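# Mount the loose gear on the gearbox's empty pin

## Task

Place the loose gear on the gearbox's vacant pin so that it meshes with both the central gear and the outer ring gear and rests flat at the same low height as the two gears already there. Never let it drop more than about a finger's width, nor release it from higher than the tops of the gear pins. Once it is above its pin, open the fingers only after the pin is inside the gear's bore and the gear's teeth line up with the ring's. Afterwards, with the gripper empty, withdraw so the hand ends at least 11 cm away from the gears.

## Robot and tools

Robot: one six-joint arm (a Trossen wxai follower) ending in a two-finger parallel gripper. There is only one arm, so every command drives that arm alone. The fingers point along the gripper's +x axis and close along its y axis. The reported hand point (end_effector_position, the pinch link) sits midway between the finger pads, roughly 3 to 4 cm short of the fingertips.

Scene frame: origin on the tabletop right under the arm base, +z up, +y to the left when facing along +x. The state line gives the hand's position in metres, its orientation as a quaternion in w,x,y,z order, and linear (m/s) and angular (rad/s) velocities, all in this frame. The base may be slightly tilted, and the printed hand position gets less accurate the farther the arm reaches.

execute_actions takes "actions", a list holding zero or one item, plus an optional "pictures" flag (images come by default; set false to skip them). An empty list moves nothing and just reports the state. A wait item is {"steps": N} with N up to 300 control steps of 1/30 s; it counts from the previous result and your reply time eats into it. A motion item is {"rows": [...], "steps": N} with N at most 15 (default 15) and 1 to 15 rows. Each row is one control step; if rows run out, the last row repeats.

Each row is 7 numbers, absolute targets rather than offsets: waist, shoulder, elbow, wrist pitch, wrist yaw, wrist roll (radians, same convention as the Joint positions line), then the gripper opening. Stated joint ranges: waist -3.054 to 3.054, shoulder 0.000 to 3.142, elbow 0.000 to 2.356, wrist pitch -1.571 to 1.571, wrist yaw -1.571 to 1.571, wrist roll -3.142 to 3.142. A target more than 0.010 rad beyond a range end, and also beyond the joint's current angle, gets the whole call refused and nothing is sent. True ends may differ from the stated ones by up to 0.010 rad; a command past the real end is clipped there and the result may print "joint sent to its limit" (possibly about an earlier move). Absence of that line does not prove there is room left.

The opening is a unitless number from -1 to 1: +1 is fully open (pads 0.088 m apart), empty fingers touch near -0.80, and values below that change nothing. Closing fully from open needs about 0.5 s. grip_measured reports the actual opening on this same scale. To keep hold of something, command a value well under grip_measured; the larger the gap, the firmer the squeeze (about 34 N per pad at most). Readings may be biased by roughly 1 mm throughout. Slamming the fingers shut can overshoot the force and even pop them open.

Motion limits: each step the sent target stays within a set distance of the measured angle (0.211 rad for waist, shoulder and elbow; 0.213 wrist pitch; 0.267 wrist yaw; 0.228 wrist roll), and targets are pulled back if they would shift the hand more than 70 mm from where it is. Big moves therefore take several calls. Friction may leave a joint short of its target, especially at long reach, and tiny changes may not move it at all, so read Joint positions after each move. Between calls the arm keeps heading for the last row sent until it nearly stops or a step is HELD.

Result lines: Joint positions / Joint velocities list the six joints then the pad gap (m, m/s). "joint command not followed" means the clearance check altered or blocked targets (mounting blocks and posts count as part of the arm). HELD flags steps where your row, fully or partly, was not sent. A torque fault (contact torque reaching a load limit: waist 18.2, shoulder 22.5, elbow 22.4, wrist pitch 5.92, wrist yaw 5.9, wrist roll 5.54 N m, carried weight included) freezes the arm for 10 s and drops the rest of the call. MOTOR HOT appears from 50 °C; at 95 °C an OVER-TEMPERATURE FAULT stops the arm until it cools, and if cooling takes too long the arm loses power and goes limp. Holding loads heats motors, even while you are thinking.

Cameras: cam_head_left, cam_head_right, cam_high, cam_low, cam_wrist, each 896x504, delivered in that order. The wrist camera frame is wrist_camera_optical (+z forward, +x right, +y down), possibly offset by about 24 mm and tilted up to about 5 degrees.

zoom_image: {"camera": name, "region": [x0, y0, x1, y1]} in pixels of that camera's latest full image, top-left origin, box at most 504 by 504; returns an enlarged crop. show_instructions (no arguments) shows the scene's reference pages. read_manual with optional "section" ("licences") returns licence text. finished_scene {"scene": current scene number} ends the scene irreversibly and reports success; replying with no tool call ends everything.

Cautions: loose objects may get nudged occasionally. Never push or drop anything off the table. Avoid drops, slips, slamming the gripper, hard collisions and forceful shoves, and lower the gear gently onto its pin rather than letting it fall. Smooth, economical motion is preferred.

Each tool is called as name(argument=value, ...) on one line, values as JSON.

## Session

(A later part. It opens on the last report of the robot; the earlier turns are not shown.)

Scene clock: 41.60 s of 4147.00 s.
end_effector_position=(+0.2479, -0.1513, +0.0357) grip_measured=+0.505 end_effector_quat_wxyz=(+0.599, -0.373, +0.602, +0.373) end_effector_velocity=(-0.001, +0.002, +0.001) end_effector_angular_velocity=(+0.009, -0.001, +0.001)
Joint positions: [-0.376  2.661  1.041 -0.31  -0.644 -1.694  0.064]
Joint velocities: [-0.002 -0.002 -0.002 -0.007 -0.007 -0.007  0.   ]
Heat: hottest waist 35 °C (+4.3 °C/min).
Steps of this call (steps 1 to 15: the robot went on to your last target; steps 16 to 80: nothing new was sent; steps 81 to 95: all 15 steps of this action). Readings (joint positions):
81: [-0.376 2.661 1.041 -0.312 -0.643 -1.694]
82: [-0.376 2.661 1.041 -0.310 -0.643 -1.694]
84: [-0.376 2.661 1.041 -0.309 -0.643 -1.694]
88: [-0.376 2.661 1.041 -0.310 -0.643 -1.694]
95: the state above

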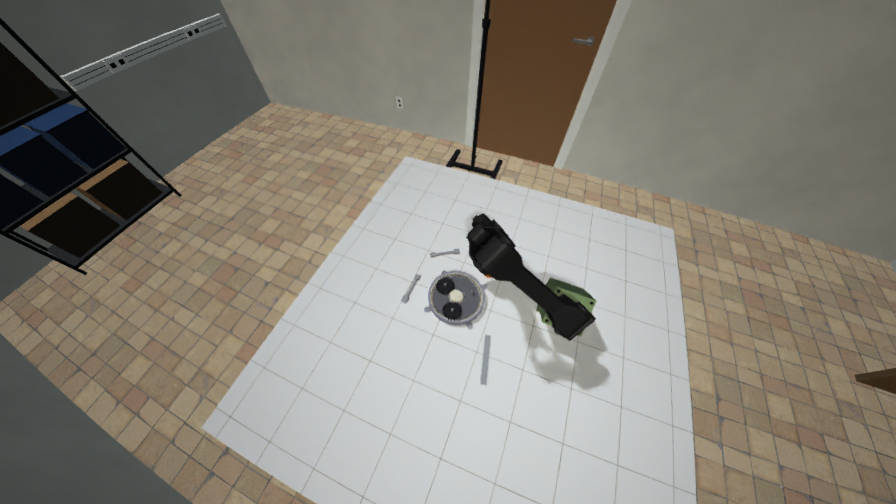

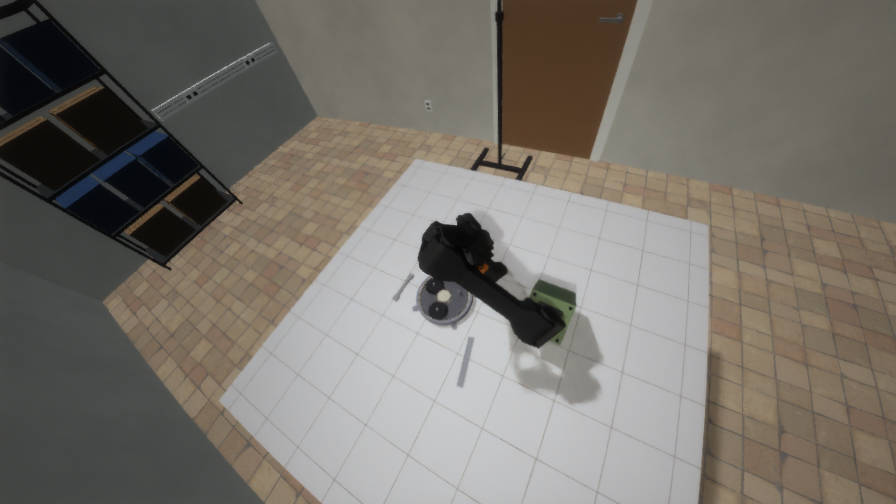

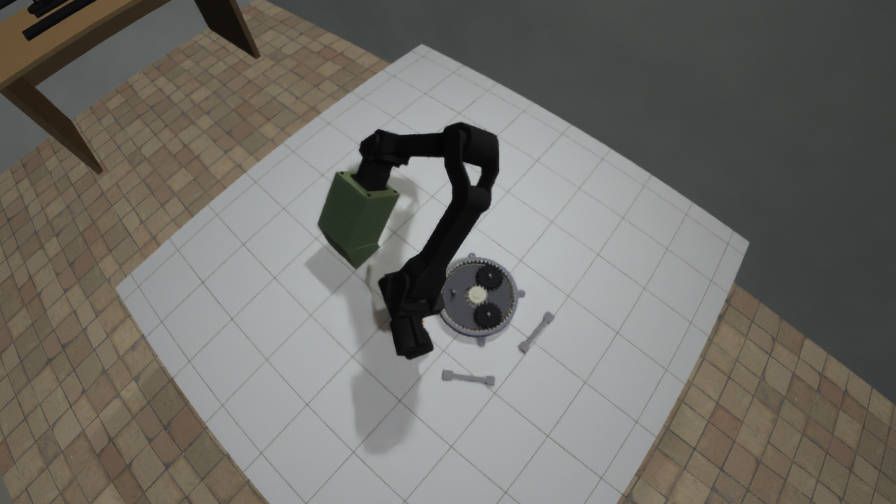

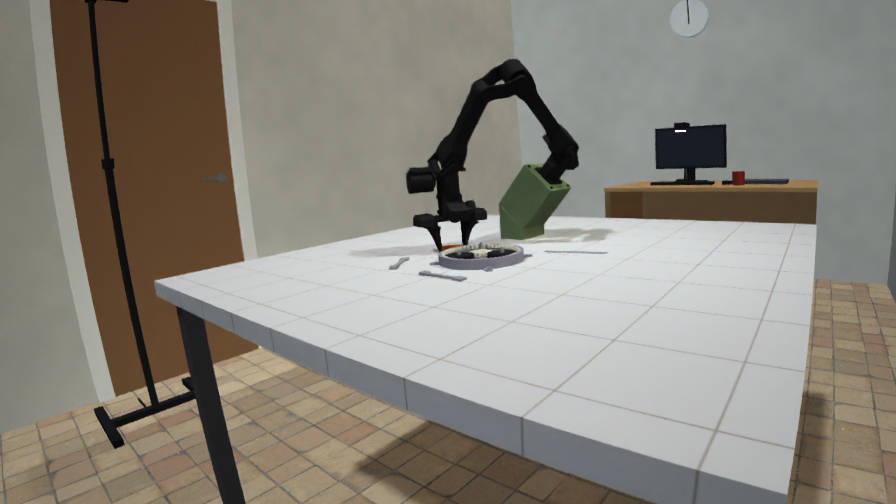

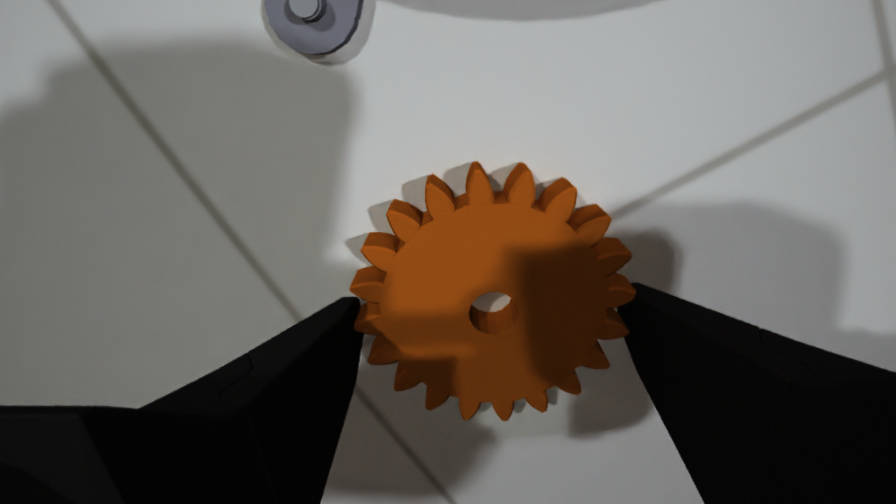

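execute_actions(actions=[{"rows":[[-0.39,2.65,1.042,-0.34,-0.641,-1.71,0.15],[-0.39,2.65,1.042,-0.34,-0.641,-1.71,0.15],[-0.42,2.605,1.053,-0.404,-0.63,-1.75,0.15],[-0.42,2.605,1.053,-0.404,-0.63,-1.75,0.15],[-0.445,2.575,1.06,-0.46,-0.62,-1.76,0.15],[-0.445,2.575,1.06,-0.46,-0.62,-1.76,0.15],[-0.47,2.545,1.07,-0.52,-0.61,-1.78,0.15],[-0.47,2.545,1.07,-0.52,-0.61,-1.78,0.15],[-0.5,2.51,1.082,-0.576,-0.6,-1.8,0.15]]}], pictures=false)

execute_actions(actions=[{"rows":[[-0.44,2.44,1.05,-0.56,-0.62,-1.65,0.15],[-0.44,2.44,1.05,-0.56,-0.62,-1.65,0.15],[-0.38,2.38,1.015,-0.54,-0.64,-1.5,0.15],[-0.38,2.38,1.015,-0.54,-0.64,-1.5,0.15],[-0.32,2.32,0.98,-0.52,-0.66,-1.35,0.15],[-0.32,2.32,0.98,-0.52,-0.66,-1.35,0.15],[-0.25,2.26,0.945,-0.5,-0.68,-1.2,0.15],[-0.25,2.26,0.945,-0.5,-0.68,-1.2,0.15],[-0.19,2.2,0.91,-0.475,-0.7,-1.05,0.15],[-0.19,2.2,0.91,-0.475,-0.7,-1.05,0.15],[-0.13,2.15,0.876,-0.45,-0.713,-0.91,0.15]]}], pictures=false)

execute_actions(actions=[{"rows":[[-0.13,2.15,0.876,-0.45,-0.713,-0.91,0.15]],"steps":10}])

Scene clock: 55.83 s of 4147.00 s.
end_effector_position=(+0.2483, -0.1493, +0.0935) grip_measured=+0.507 end_effector_quat_wxyz=(+0.609, -0.360, +0.606, +0.363) end_effector_velocity=(-0.018, +0.013, +0.023) end_effector_angular_velocity=(+0.036, +0.071, -0.018)
Joint positions: [-0.492  2.527  1.075 -0.557 -0.607 -1.79   0.064]
Joint velocities: [-0.042 -0.061  0.002 -0.183  0.037 -0.081 -0.001]
Heat: hottest waist 35 °C (+3.2 °C/min).
Steps of this call (steps 1 to 15: the robot went on to your last target; steps 16 to 412: nothing new was sent; steps 413 to 427: all 15 steps of this action). Readings (joint positions):
413: [-0.377 2.662 1.040 -0.312 -0.644 -1.693]
414: [-0.378 2.662 1.040 -0.318 -0.644 -1.694]
416: [-0.388 2.653 1.041 -0.358 -0.641 -1.716]
420: [-0.432 2.603 1.049 -0.451 -0.625 -1.751]
427: the state above

Scene clock: 56.33 s of 4147.00 s.
end_effector_position=(+0.2806, -0.0290, +0.0869) grip_measured=+0.507 end_effector_quat_wxyz=(+0.656, -0.264, +0.657, +0.261) end_effector_velocity=(-0.009, +0.093, -0.021) end_effector_angular_velocity=(-0.004, +0.022, -1.028)
Joint positions: [-0.148  2.185  0.901 -0.464 -0.704 -1.058  0.064]
Joint velocities: [ 0.281 -0.256 -0.178  0.125 -0.037  1.37  -0.   ]
Heat: hottest waist 35 °C (+3.2 °C/min).
Steps of this call (steps 1 to 15: all 15 steps of this action). Readings (joint positions):
1: [-0.491 2.519 1.074 -0.560 -0.606 -1.770]
2: [-0.483 2.508 1.067 -0.561 -0.606 -1.741]
4: [-0.447 2.466 1.047 -0.554 -0.615 -1.645]
8: [-0.333 2.348 0.996 -0.522 -0.652 -1.430]
15: the state above

Scene clock: 56.67 s of 4147.00 s.
end_effector_position=(+0.2786, -0.0228, +0.0859) grip_measured=+0.507 end_effector_quat_wxyz=(+0.671, -0.225, +0.670, +0.223) end_effector_velocity=(+0.000, +0.008, +0.002) end_effector_angular_velocity=(+0.020, -0.007, -0.056)
Joint positions: [-0.132  2.164  0.882 -0.452 -0.709 -0.922  0.064]
Joint velocities: [ 0.007 -0.022 -0.007 -0.007 -0.022  0.066 -0.001]
Heat: hottest waist 35 °C (+3.2 °C/min).
Steps of this call (steps 1 to 10: all 10 steps of this action). Readings (joint positions):
1: [-0.141 2.178 0.897 -0.461 -0.705 -1.021]
2: [-0.138 2.174 0.893 -0.459 -0.706 -0.994]
4: [-0.136 2.170 0.887 -0.456 -0.707 -0.958]
8: [-0.133 2.166 0.883 -0.453 -0.708 -0.928]
10: the state above

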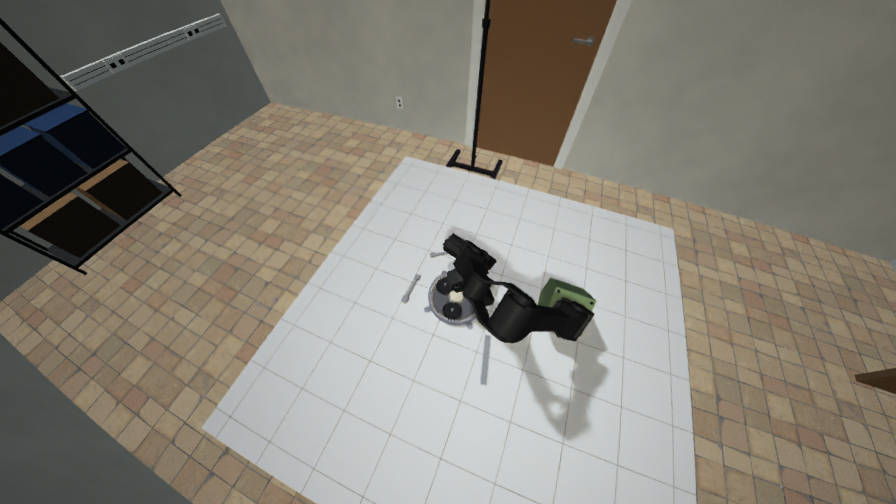

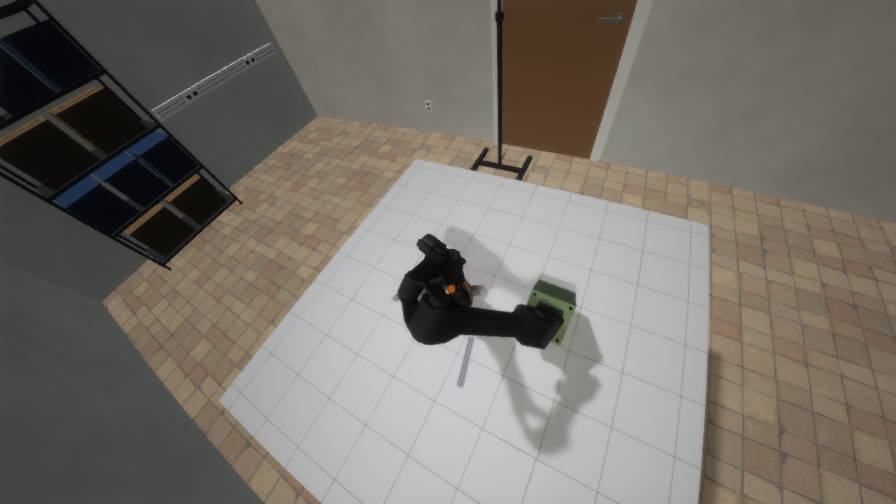

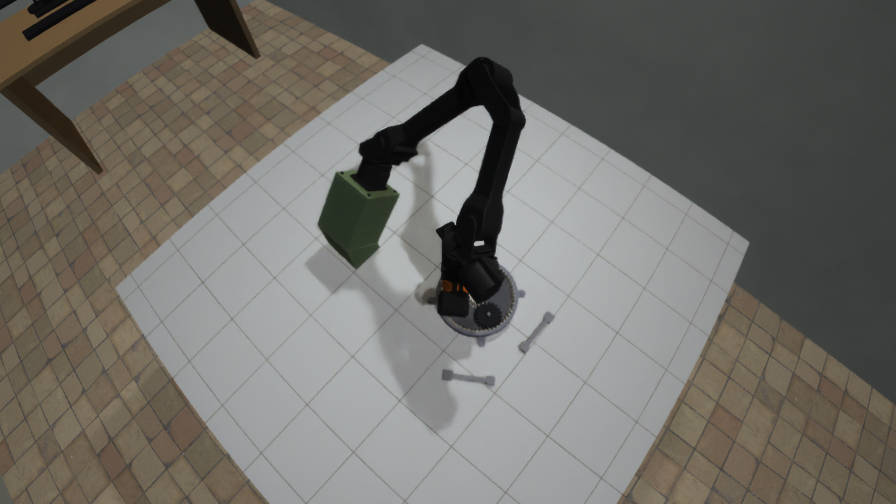

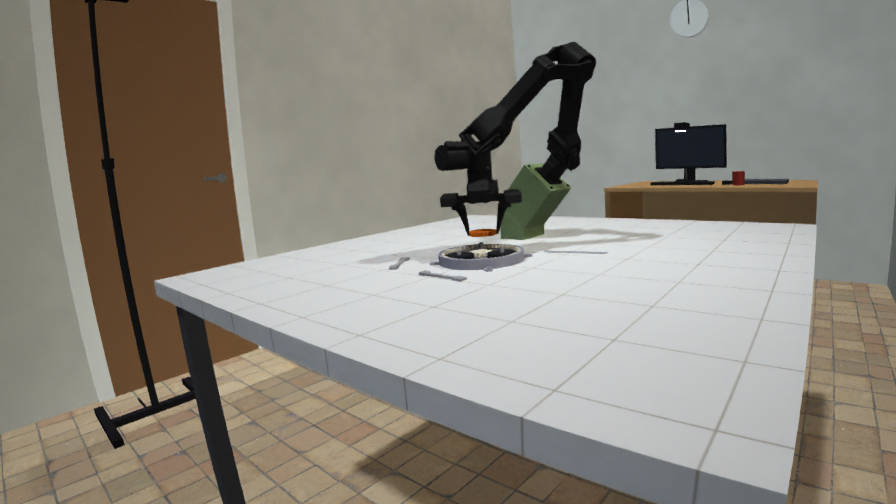

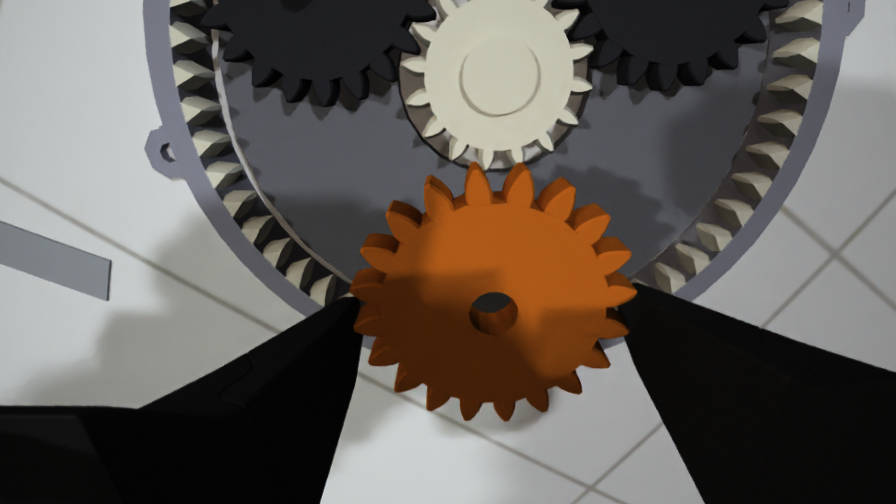

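execute_actions(actions=[{"rows":[[-0.12,2.16,0.876,-0.435,-0.713,-0.9,0.15],[-0.11,2.17,0.874,-0.42,-0.713,-0.89,0.15],[-0.105,2.185,0.872,-0.4,-0.713,-0.88,0.15],[-0.1,2.2,0.87,-0.385,-0.713,-0.87,0.15]],"steps":15}])

zoom_image(camera="cam_wrist", region=[346,30,746,430])

Scene clock: 76.10 s of 4147.00 s.
end_effector_position=(+0.2806, -0.0226, +0.0737) grip_measured=+0.506 end_effector_quat_wxyz=(+0.671, -0.226, +0.671, +0.221) end_effector_velocity=(-0.003, +0.001, +0.000) end_effector_angular_velocity=(+0.009, +0.006, +0.012)
Joint positions: [-0.101  2.19   0.874 -0.388 -0.71  -0.876  0.064]
Joint velocities: [-0.002 -0.002 -0.007 -0.007 -0.007 -0.022 -0.002]
Heat: hottest shoulder 37 °C (+5.0 °C/min).
Steps of this call (steps 1 to 15: the robot went on to your last target; steps 16 to 568: nothing new was sent; steps 569 to 583: all 15 steps of this action). Readings (joint positions):
569: [-0.129 2.160 0.880 -0.450 -0.710 -0.912]
570: [-0.127 2.160 0.880 -0.444 -0.710 -0.908]
572: [-0.118 2.165 0.879 -0.423 -0.710 -0.897]
576: [-0.103 2.183 0.877 -0.398 -0.710 -0.881]
583: the state above

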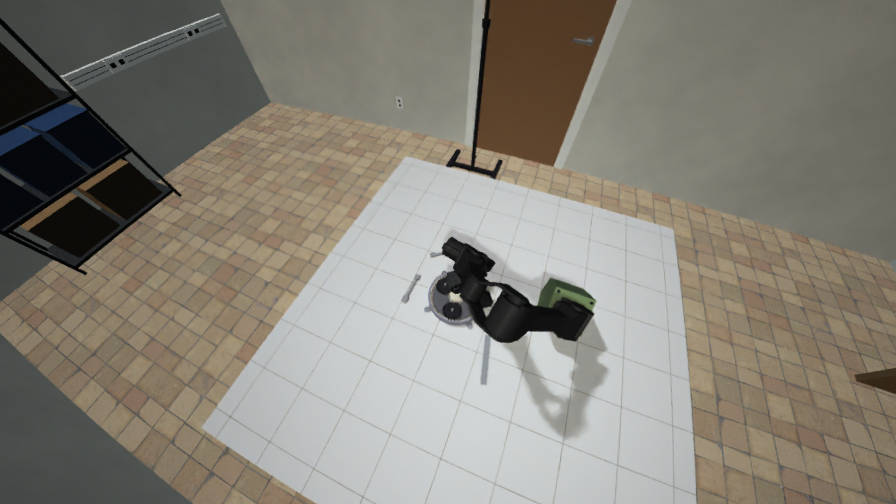

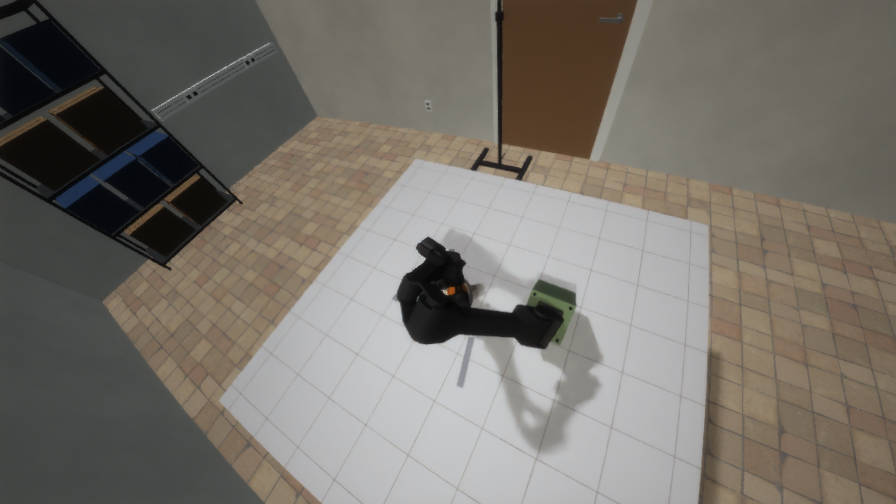

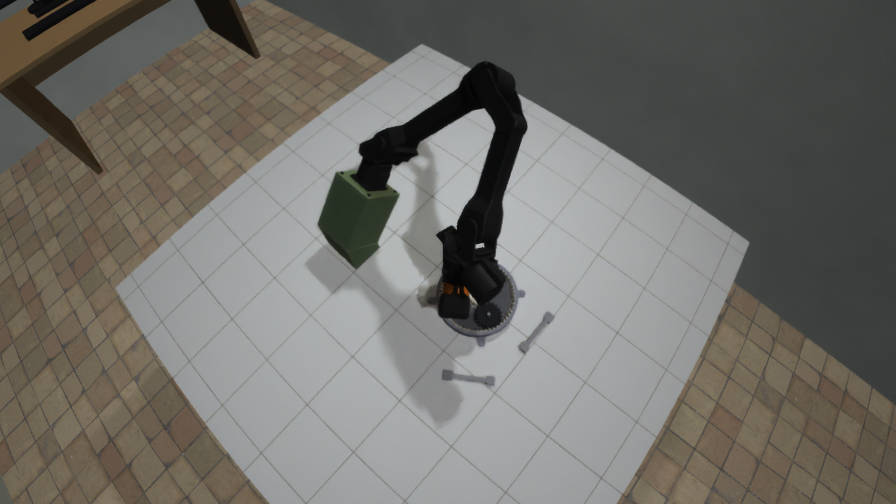

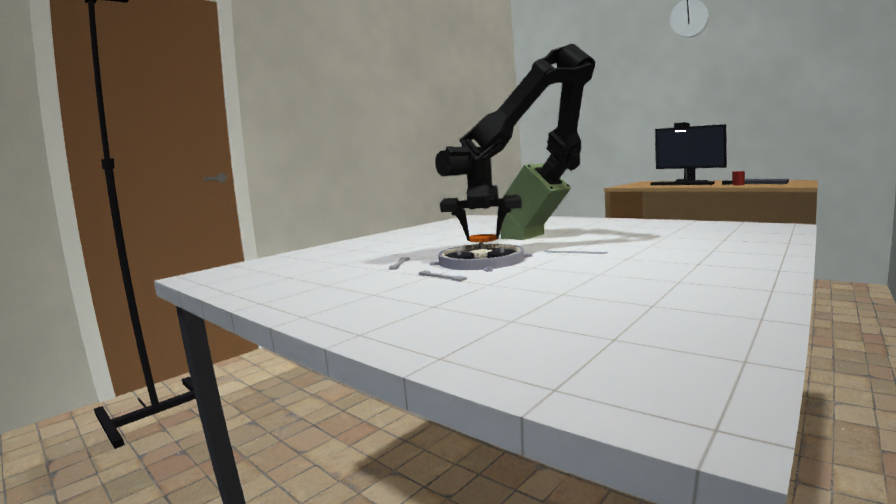

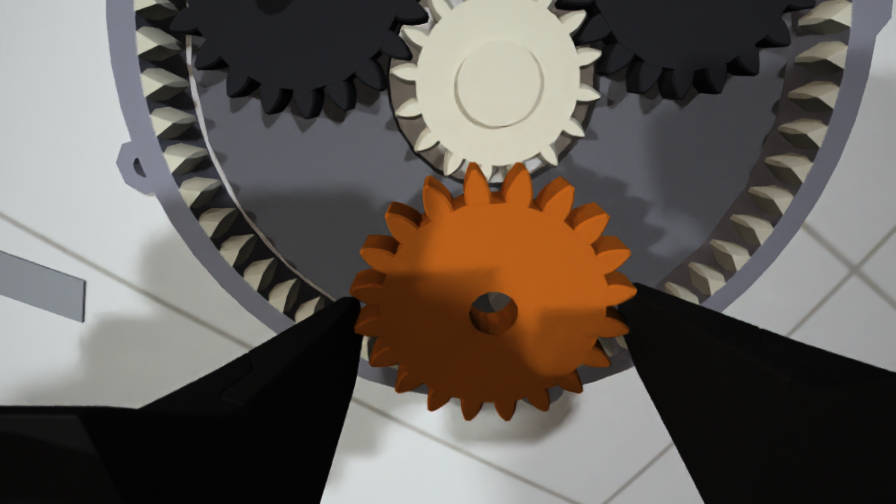

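Region (346, 30, 746, 430) of cam_wrist's 896x504 image, scaled by 1.260, with more detail than that image has.

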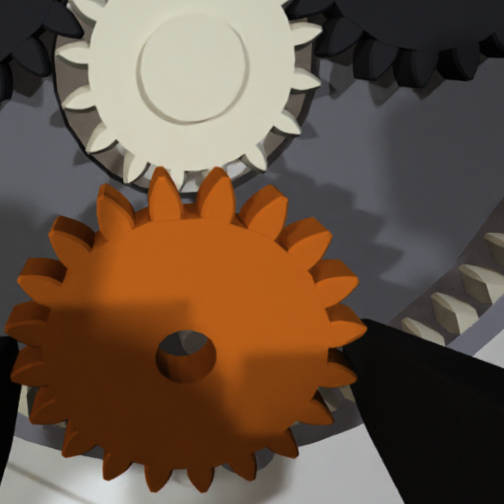

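show_instructions()

zoom_image(camera="cam_low", region=[420,190,560,280])

Reference images for this scene: manual page 1, manual page 2, manual page 3, manual page 4.

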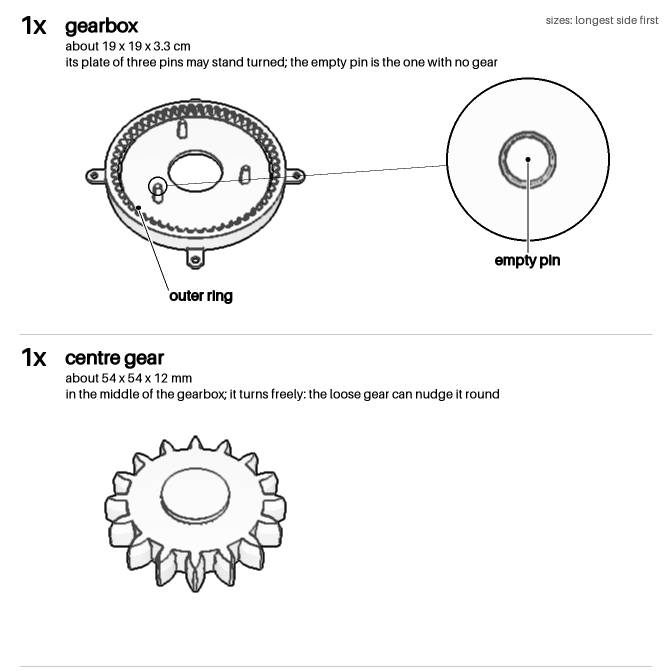

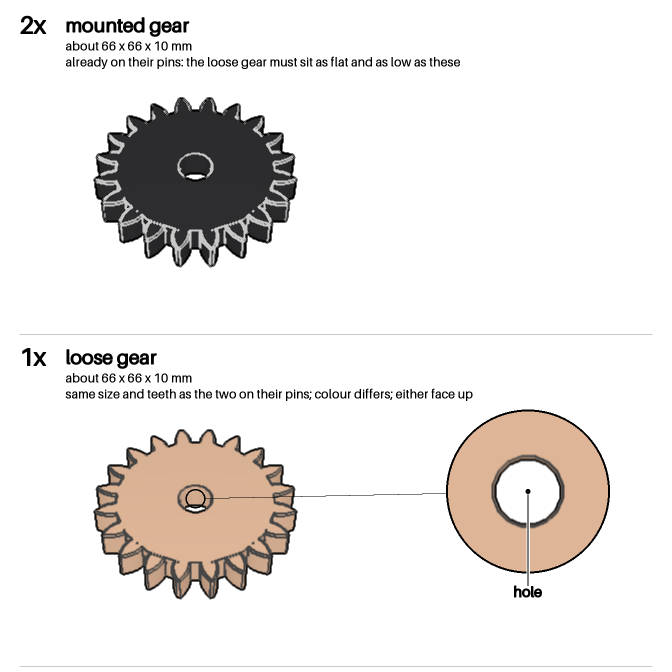

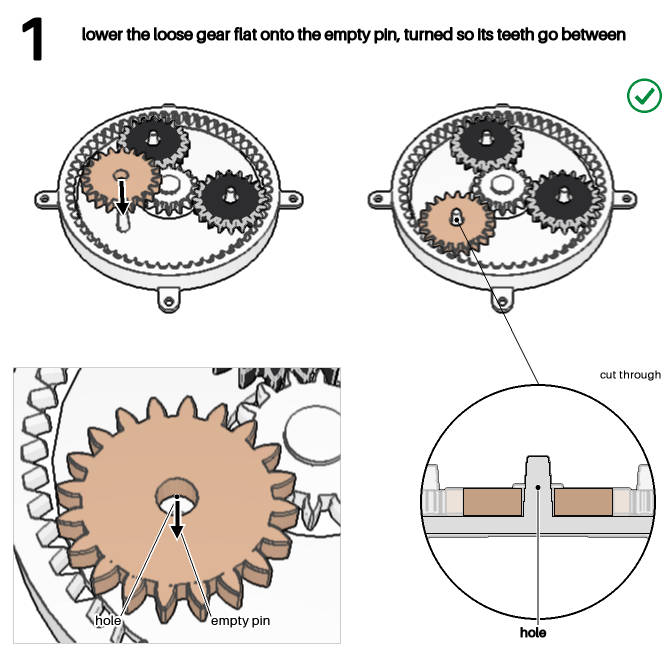

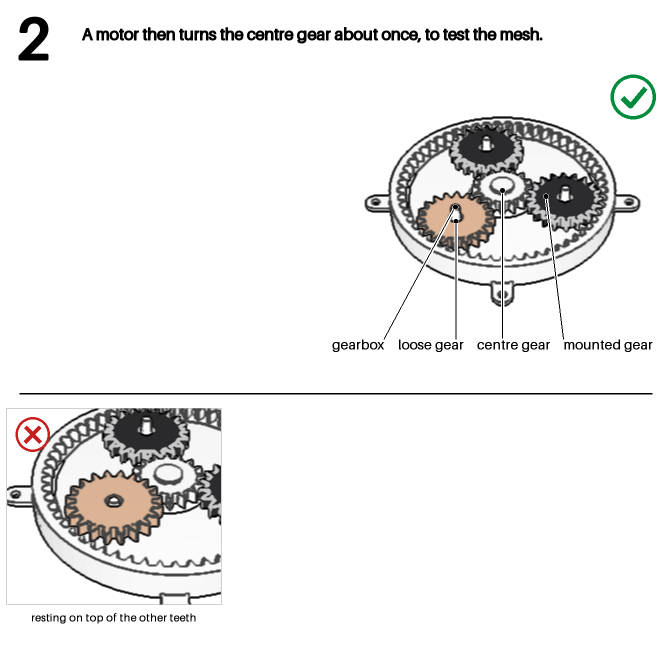

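Region (420, 190, 560, 280) of cam_low's 896x504 image, scaled by 3.600, with more detail than that image has; it fills the top 324 rows of this view, and the rest is white.

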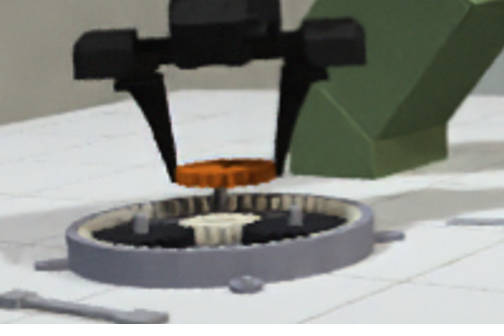

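execute_actions(actions=[{"rows":[[-0.1,2.205,0.866,-0.376,-0.713,-0.87,0.15],[-0.1,2.212,0.862,-0.368,-0.713,-0.87,0.15]],"steps":12}])

zoom_image(camera="cam_wrist", region=[346,30,746,430])

Scene clock: 83.37 s of 4147.00 s.
end_effector_position=(+0.2784, -0.0249, +0.0702) grip_measured=+0.506 end_effector_quat_wxyz=(+0.671, -0.225, +0.672, +0.220) end_effector_velocity=(-0.001, +0.002, +0.002) end_effector_angular_velocity=(+0.023, -0.005, -0.018)
Joint positions: [-0.1    2.203  0.867 -0.37  -0.71  -0.874  0.064]
Joint velocities: [-0.007 -0.002 -0.002 -0.007 -0.022  0.007 -0.001]
Heat: hottest shoulder 37 °C (+4.1 °C/min).
Steps of this call (steps 1 to 15: the robot went on to your last target; steps 16 to 206: nothing new was sent; steps 207 to 218: all 12 steps of this action). Readings (joint positions):
207: [-0.100 2.192 0.874 -0.385 -0.710 -0.874]
208: [-0.100 2.194 0.873 -0.381 -0.710 -0.874]
210: [-0.100 2.197 0.871 -0.376 -0.710 -0.874]
214: [-0.100 2.202 0.868 -0.372 -0.710 -0.874]
218: the state above

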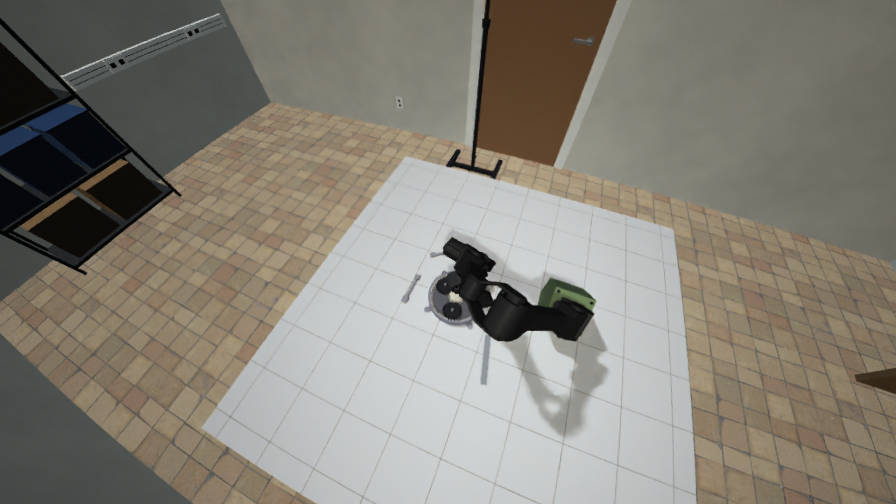

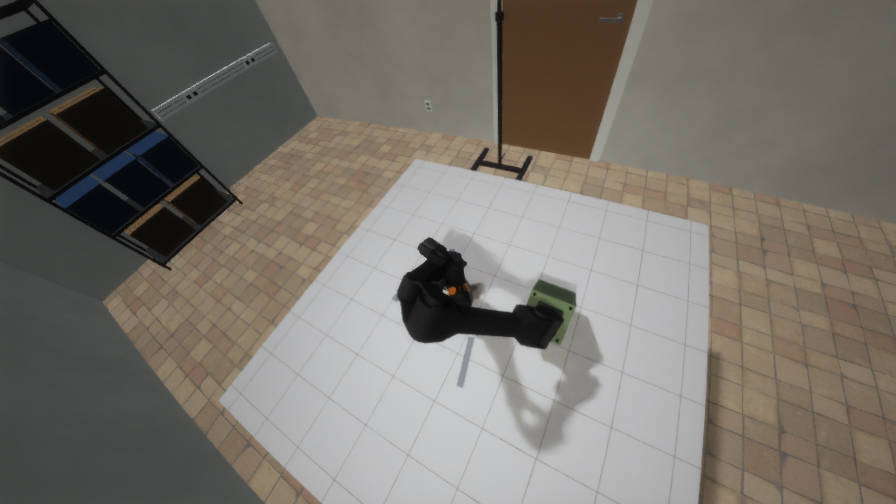

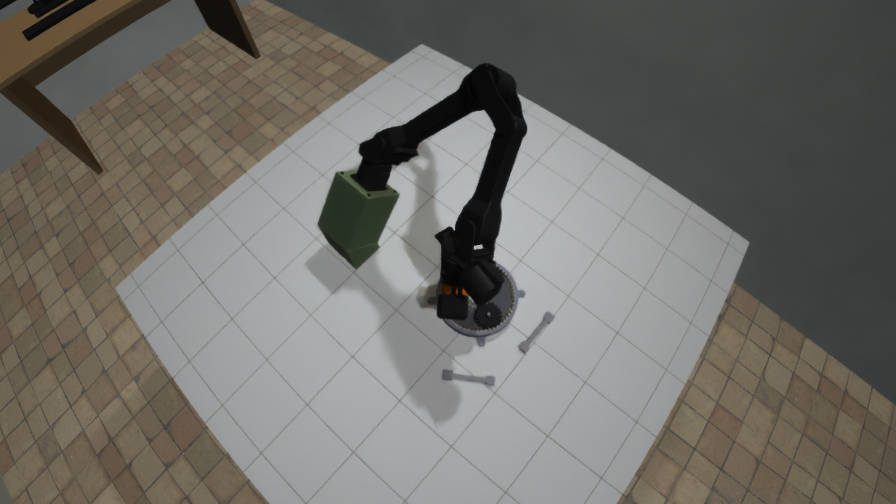

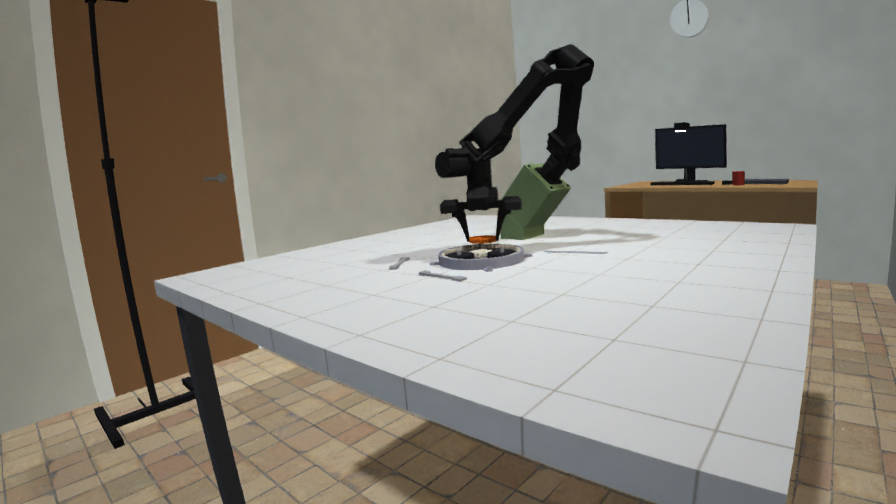

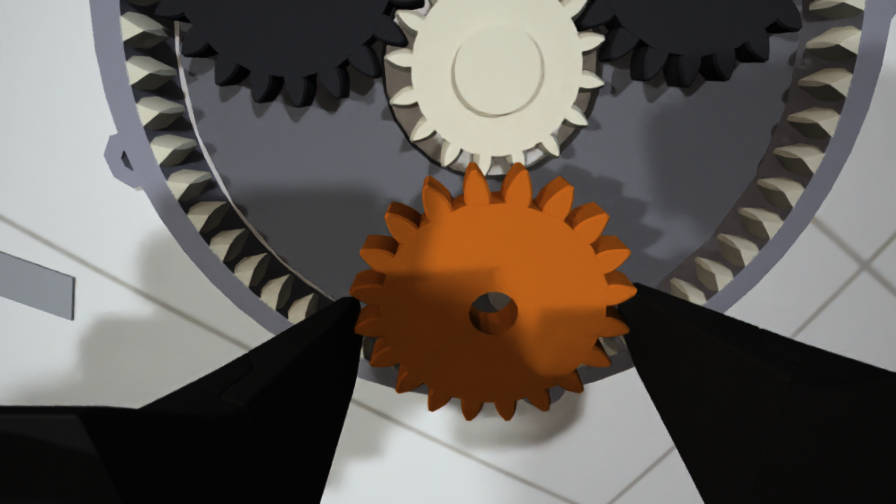

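Region (346, 30, 746, 430) of cam_wrist's 896x504 image, scaled by 1.260, with more detail than that image has.

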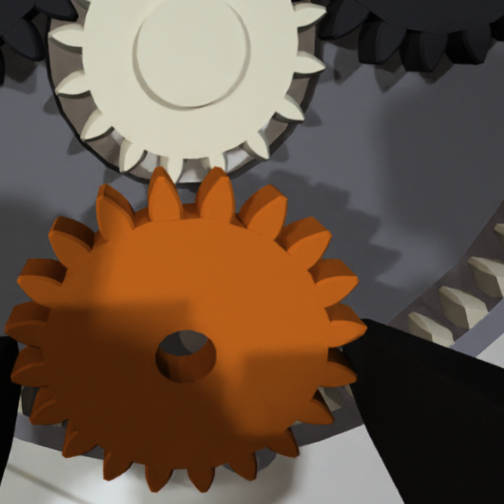

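execute_actions(actions=[{"rows":[[-0.09,2.216,0.862,-0.36,-0.713,-0.86,0.15],[-0.085,2.222,0.862,-0.352,-0.713,-0.855,0.15],[-0.082,2.228,0.861,-0.344,-0.713,-0.85,0.15]],"steps":12}])

zoom_image(camera="cam_wrist", region=[346,30,746,430])

Scene clock: 88.17 s of 4147.00 s.
end_effector_position=(+0.2790, -0.0251, +0.0670) grip_measured=+0.506 end_effector_quat_wxyz=(+0.672, -0.223, +0.672, +0.217) end_effector_velocity=(+0.001, +0.001, +0.001) end_effector_angular_velocity=(+0.006, -0.009, -0.004)
Joint positions: [-0.092  2.211  0.866 -0.352 -0.71  -0.855  0.064]
Joint velocities: [-0.002 -0.002 -0.002  0.007 -0.007  0.007 -0.   ]
Heat: hottest waist 37 °C (+4.0 °C/min).
Steps of this call (steps 1 to 15: the robot went on to your last target; steps 16 to 132: nothing new was sent; steps 133 to 144: all 12 steps of this action). Readings (joint positions):
133: [-0.099 2.204 0.867 -0.368 -0.710 -0.872]
134: [-0.097 2.205 0.867 -0.365 -0.710 -0.869]
136: [-0.091 2.210 0.867 -0.357 -0.710 -0.863]
140: [-0.091 2.210 0.866 -0.354 -0.710 -0.857]
144: the state above

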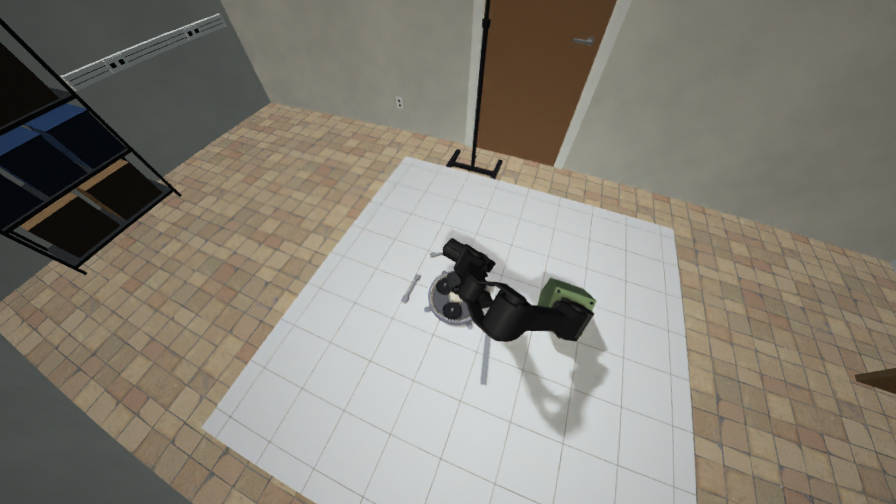

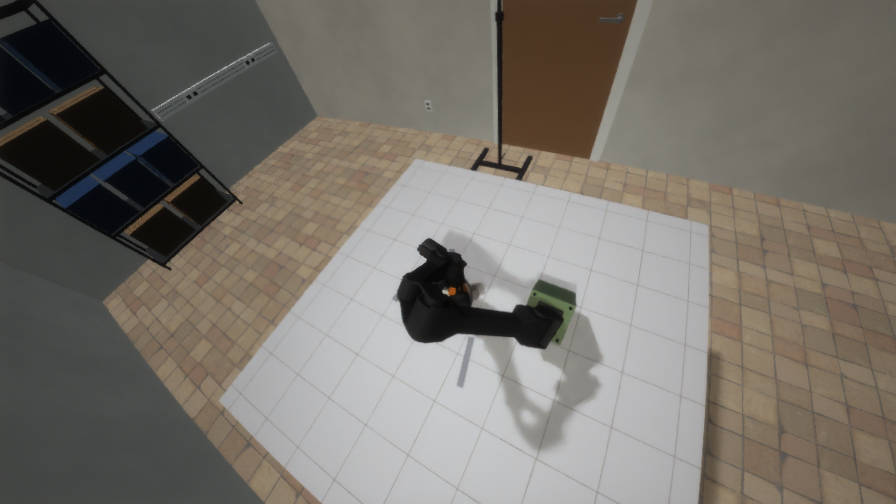

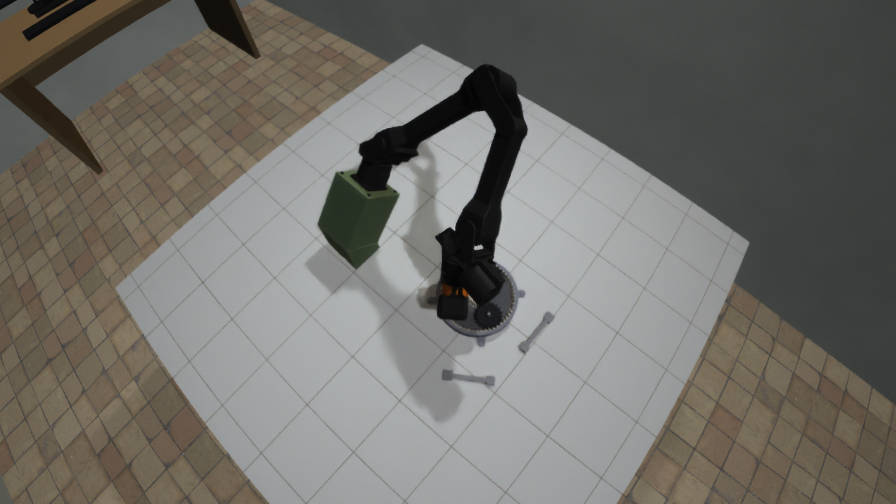

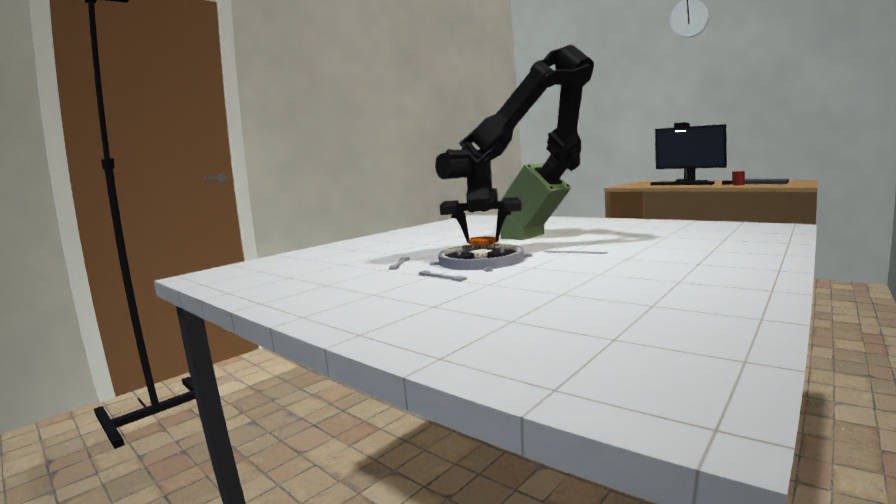

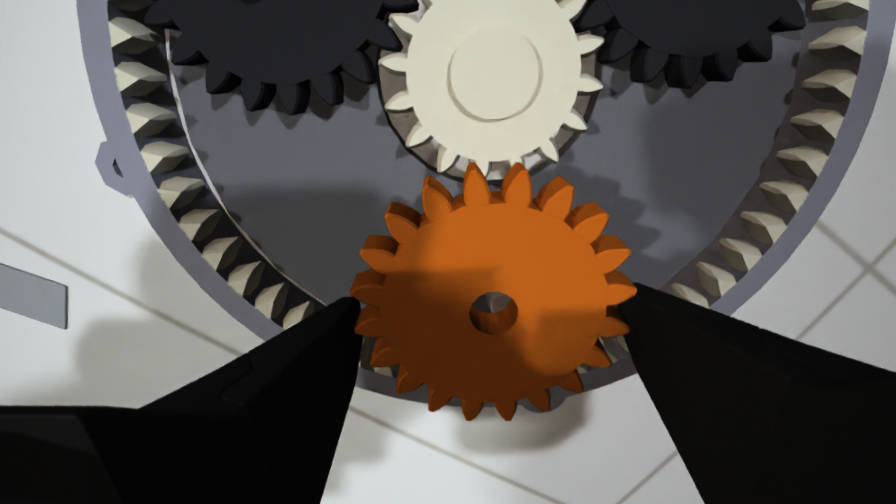

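Region (346, 30, 746, 430) of cam_wrist's 896x504 image, scaled by 1.260, with more detail than that image has.

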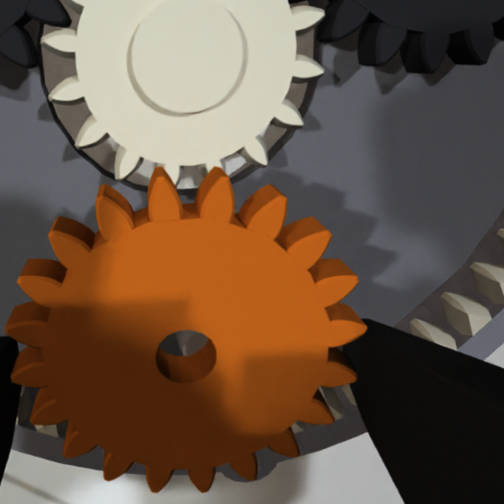

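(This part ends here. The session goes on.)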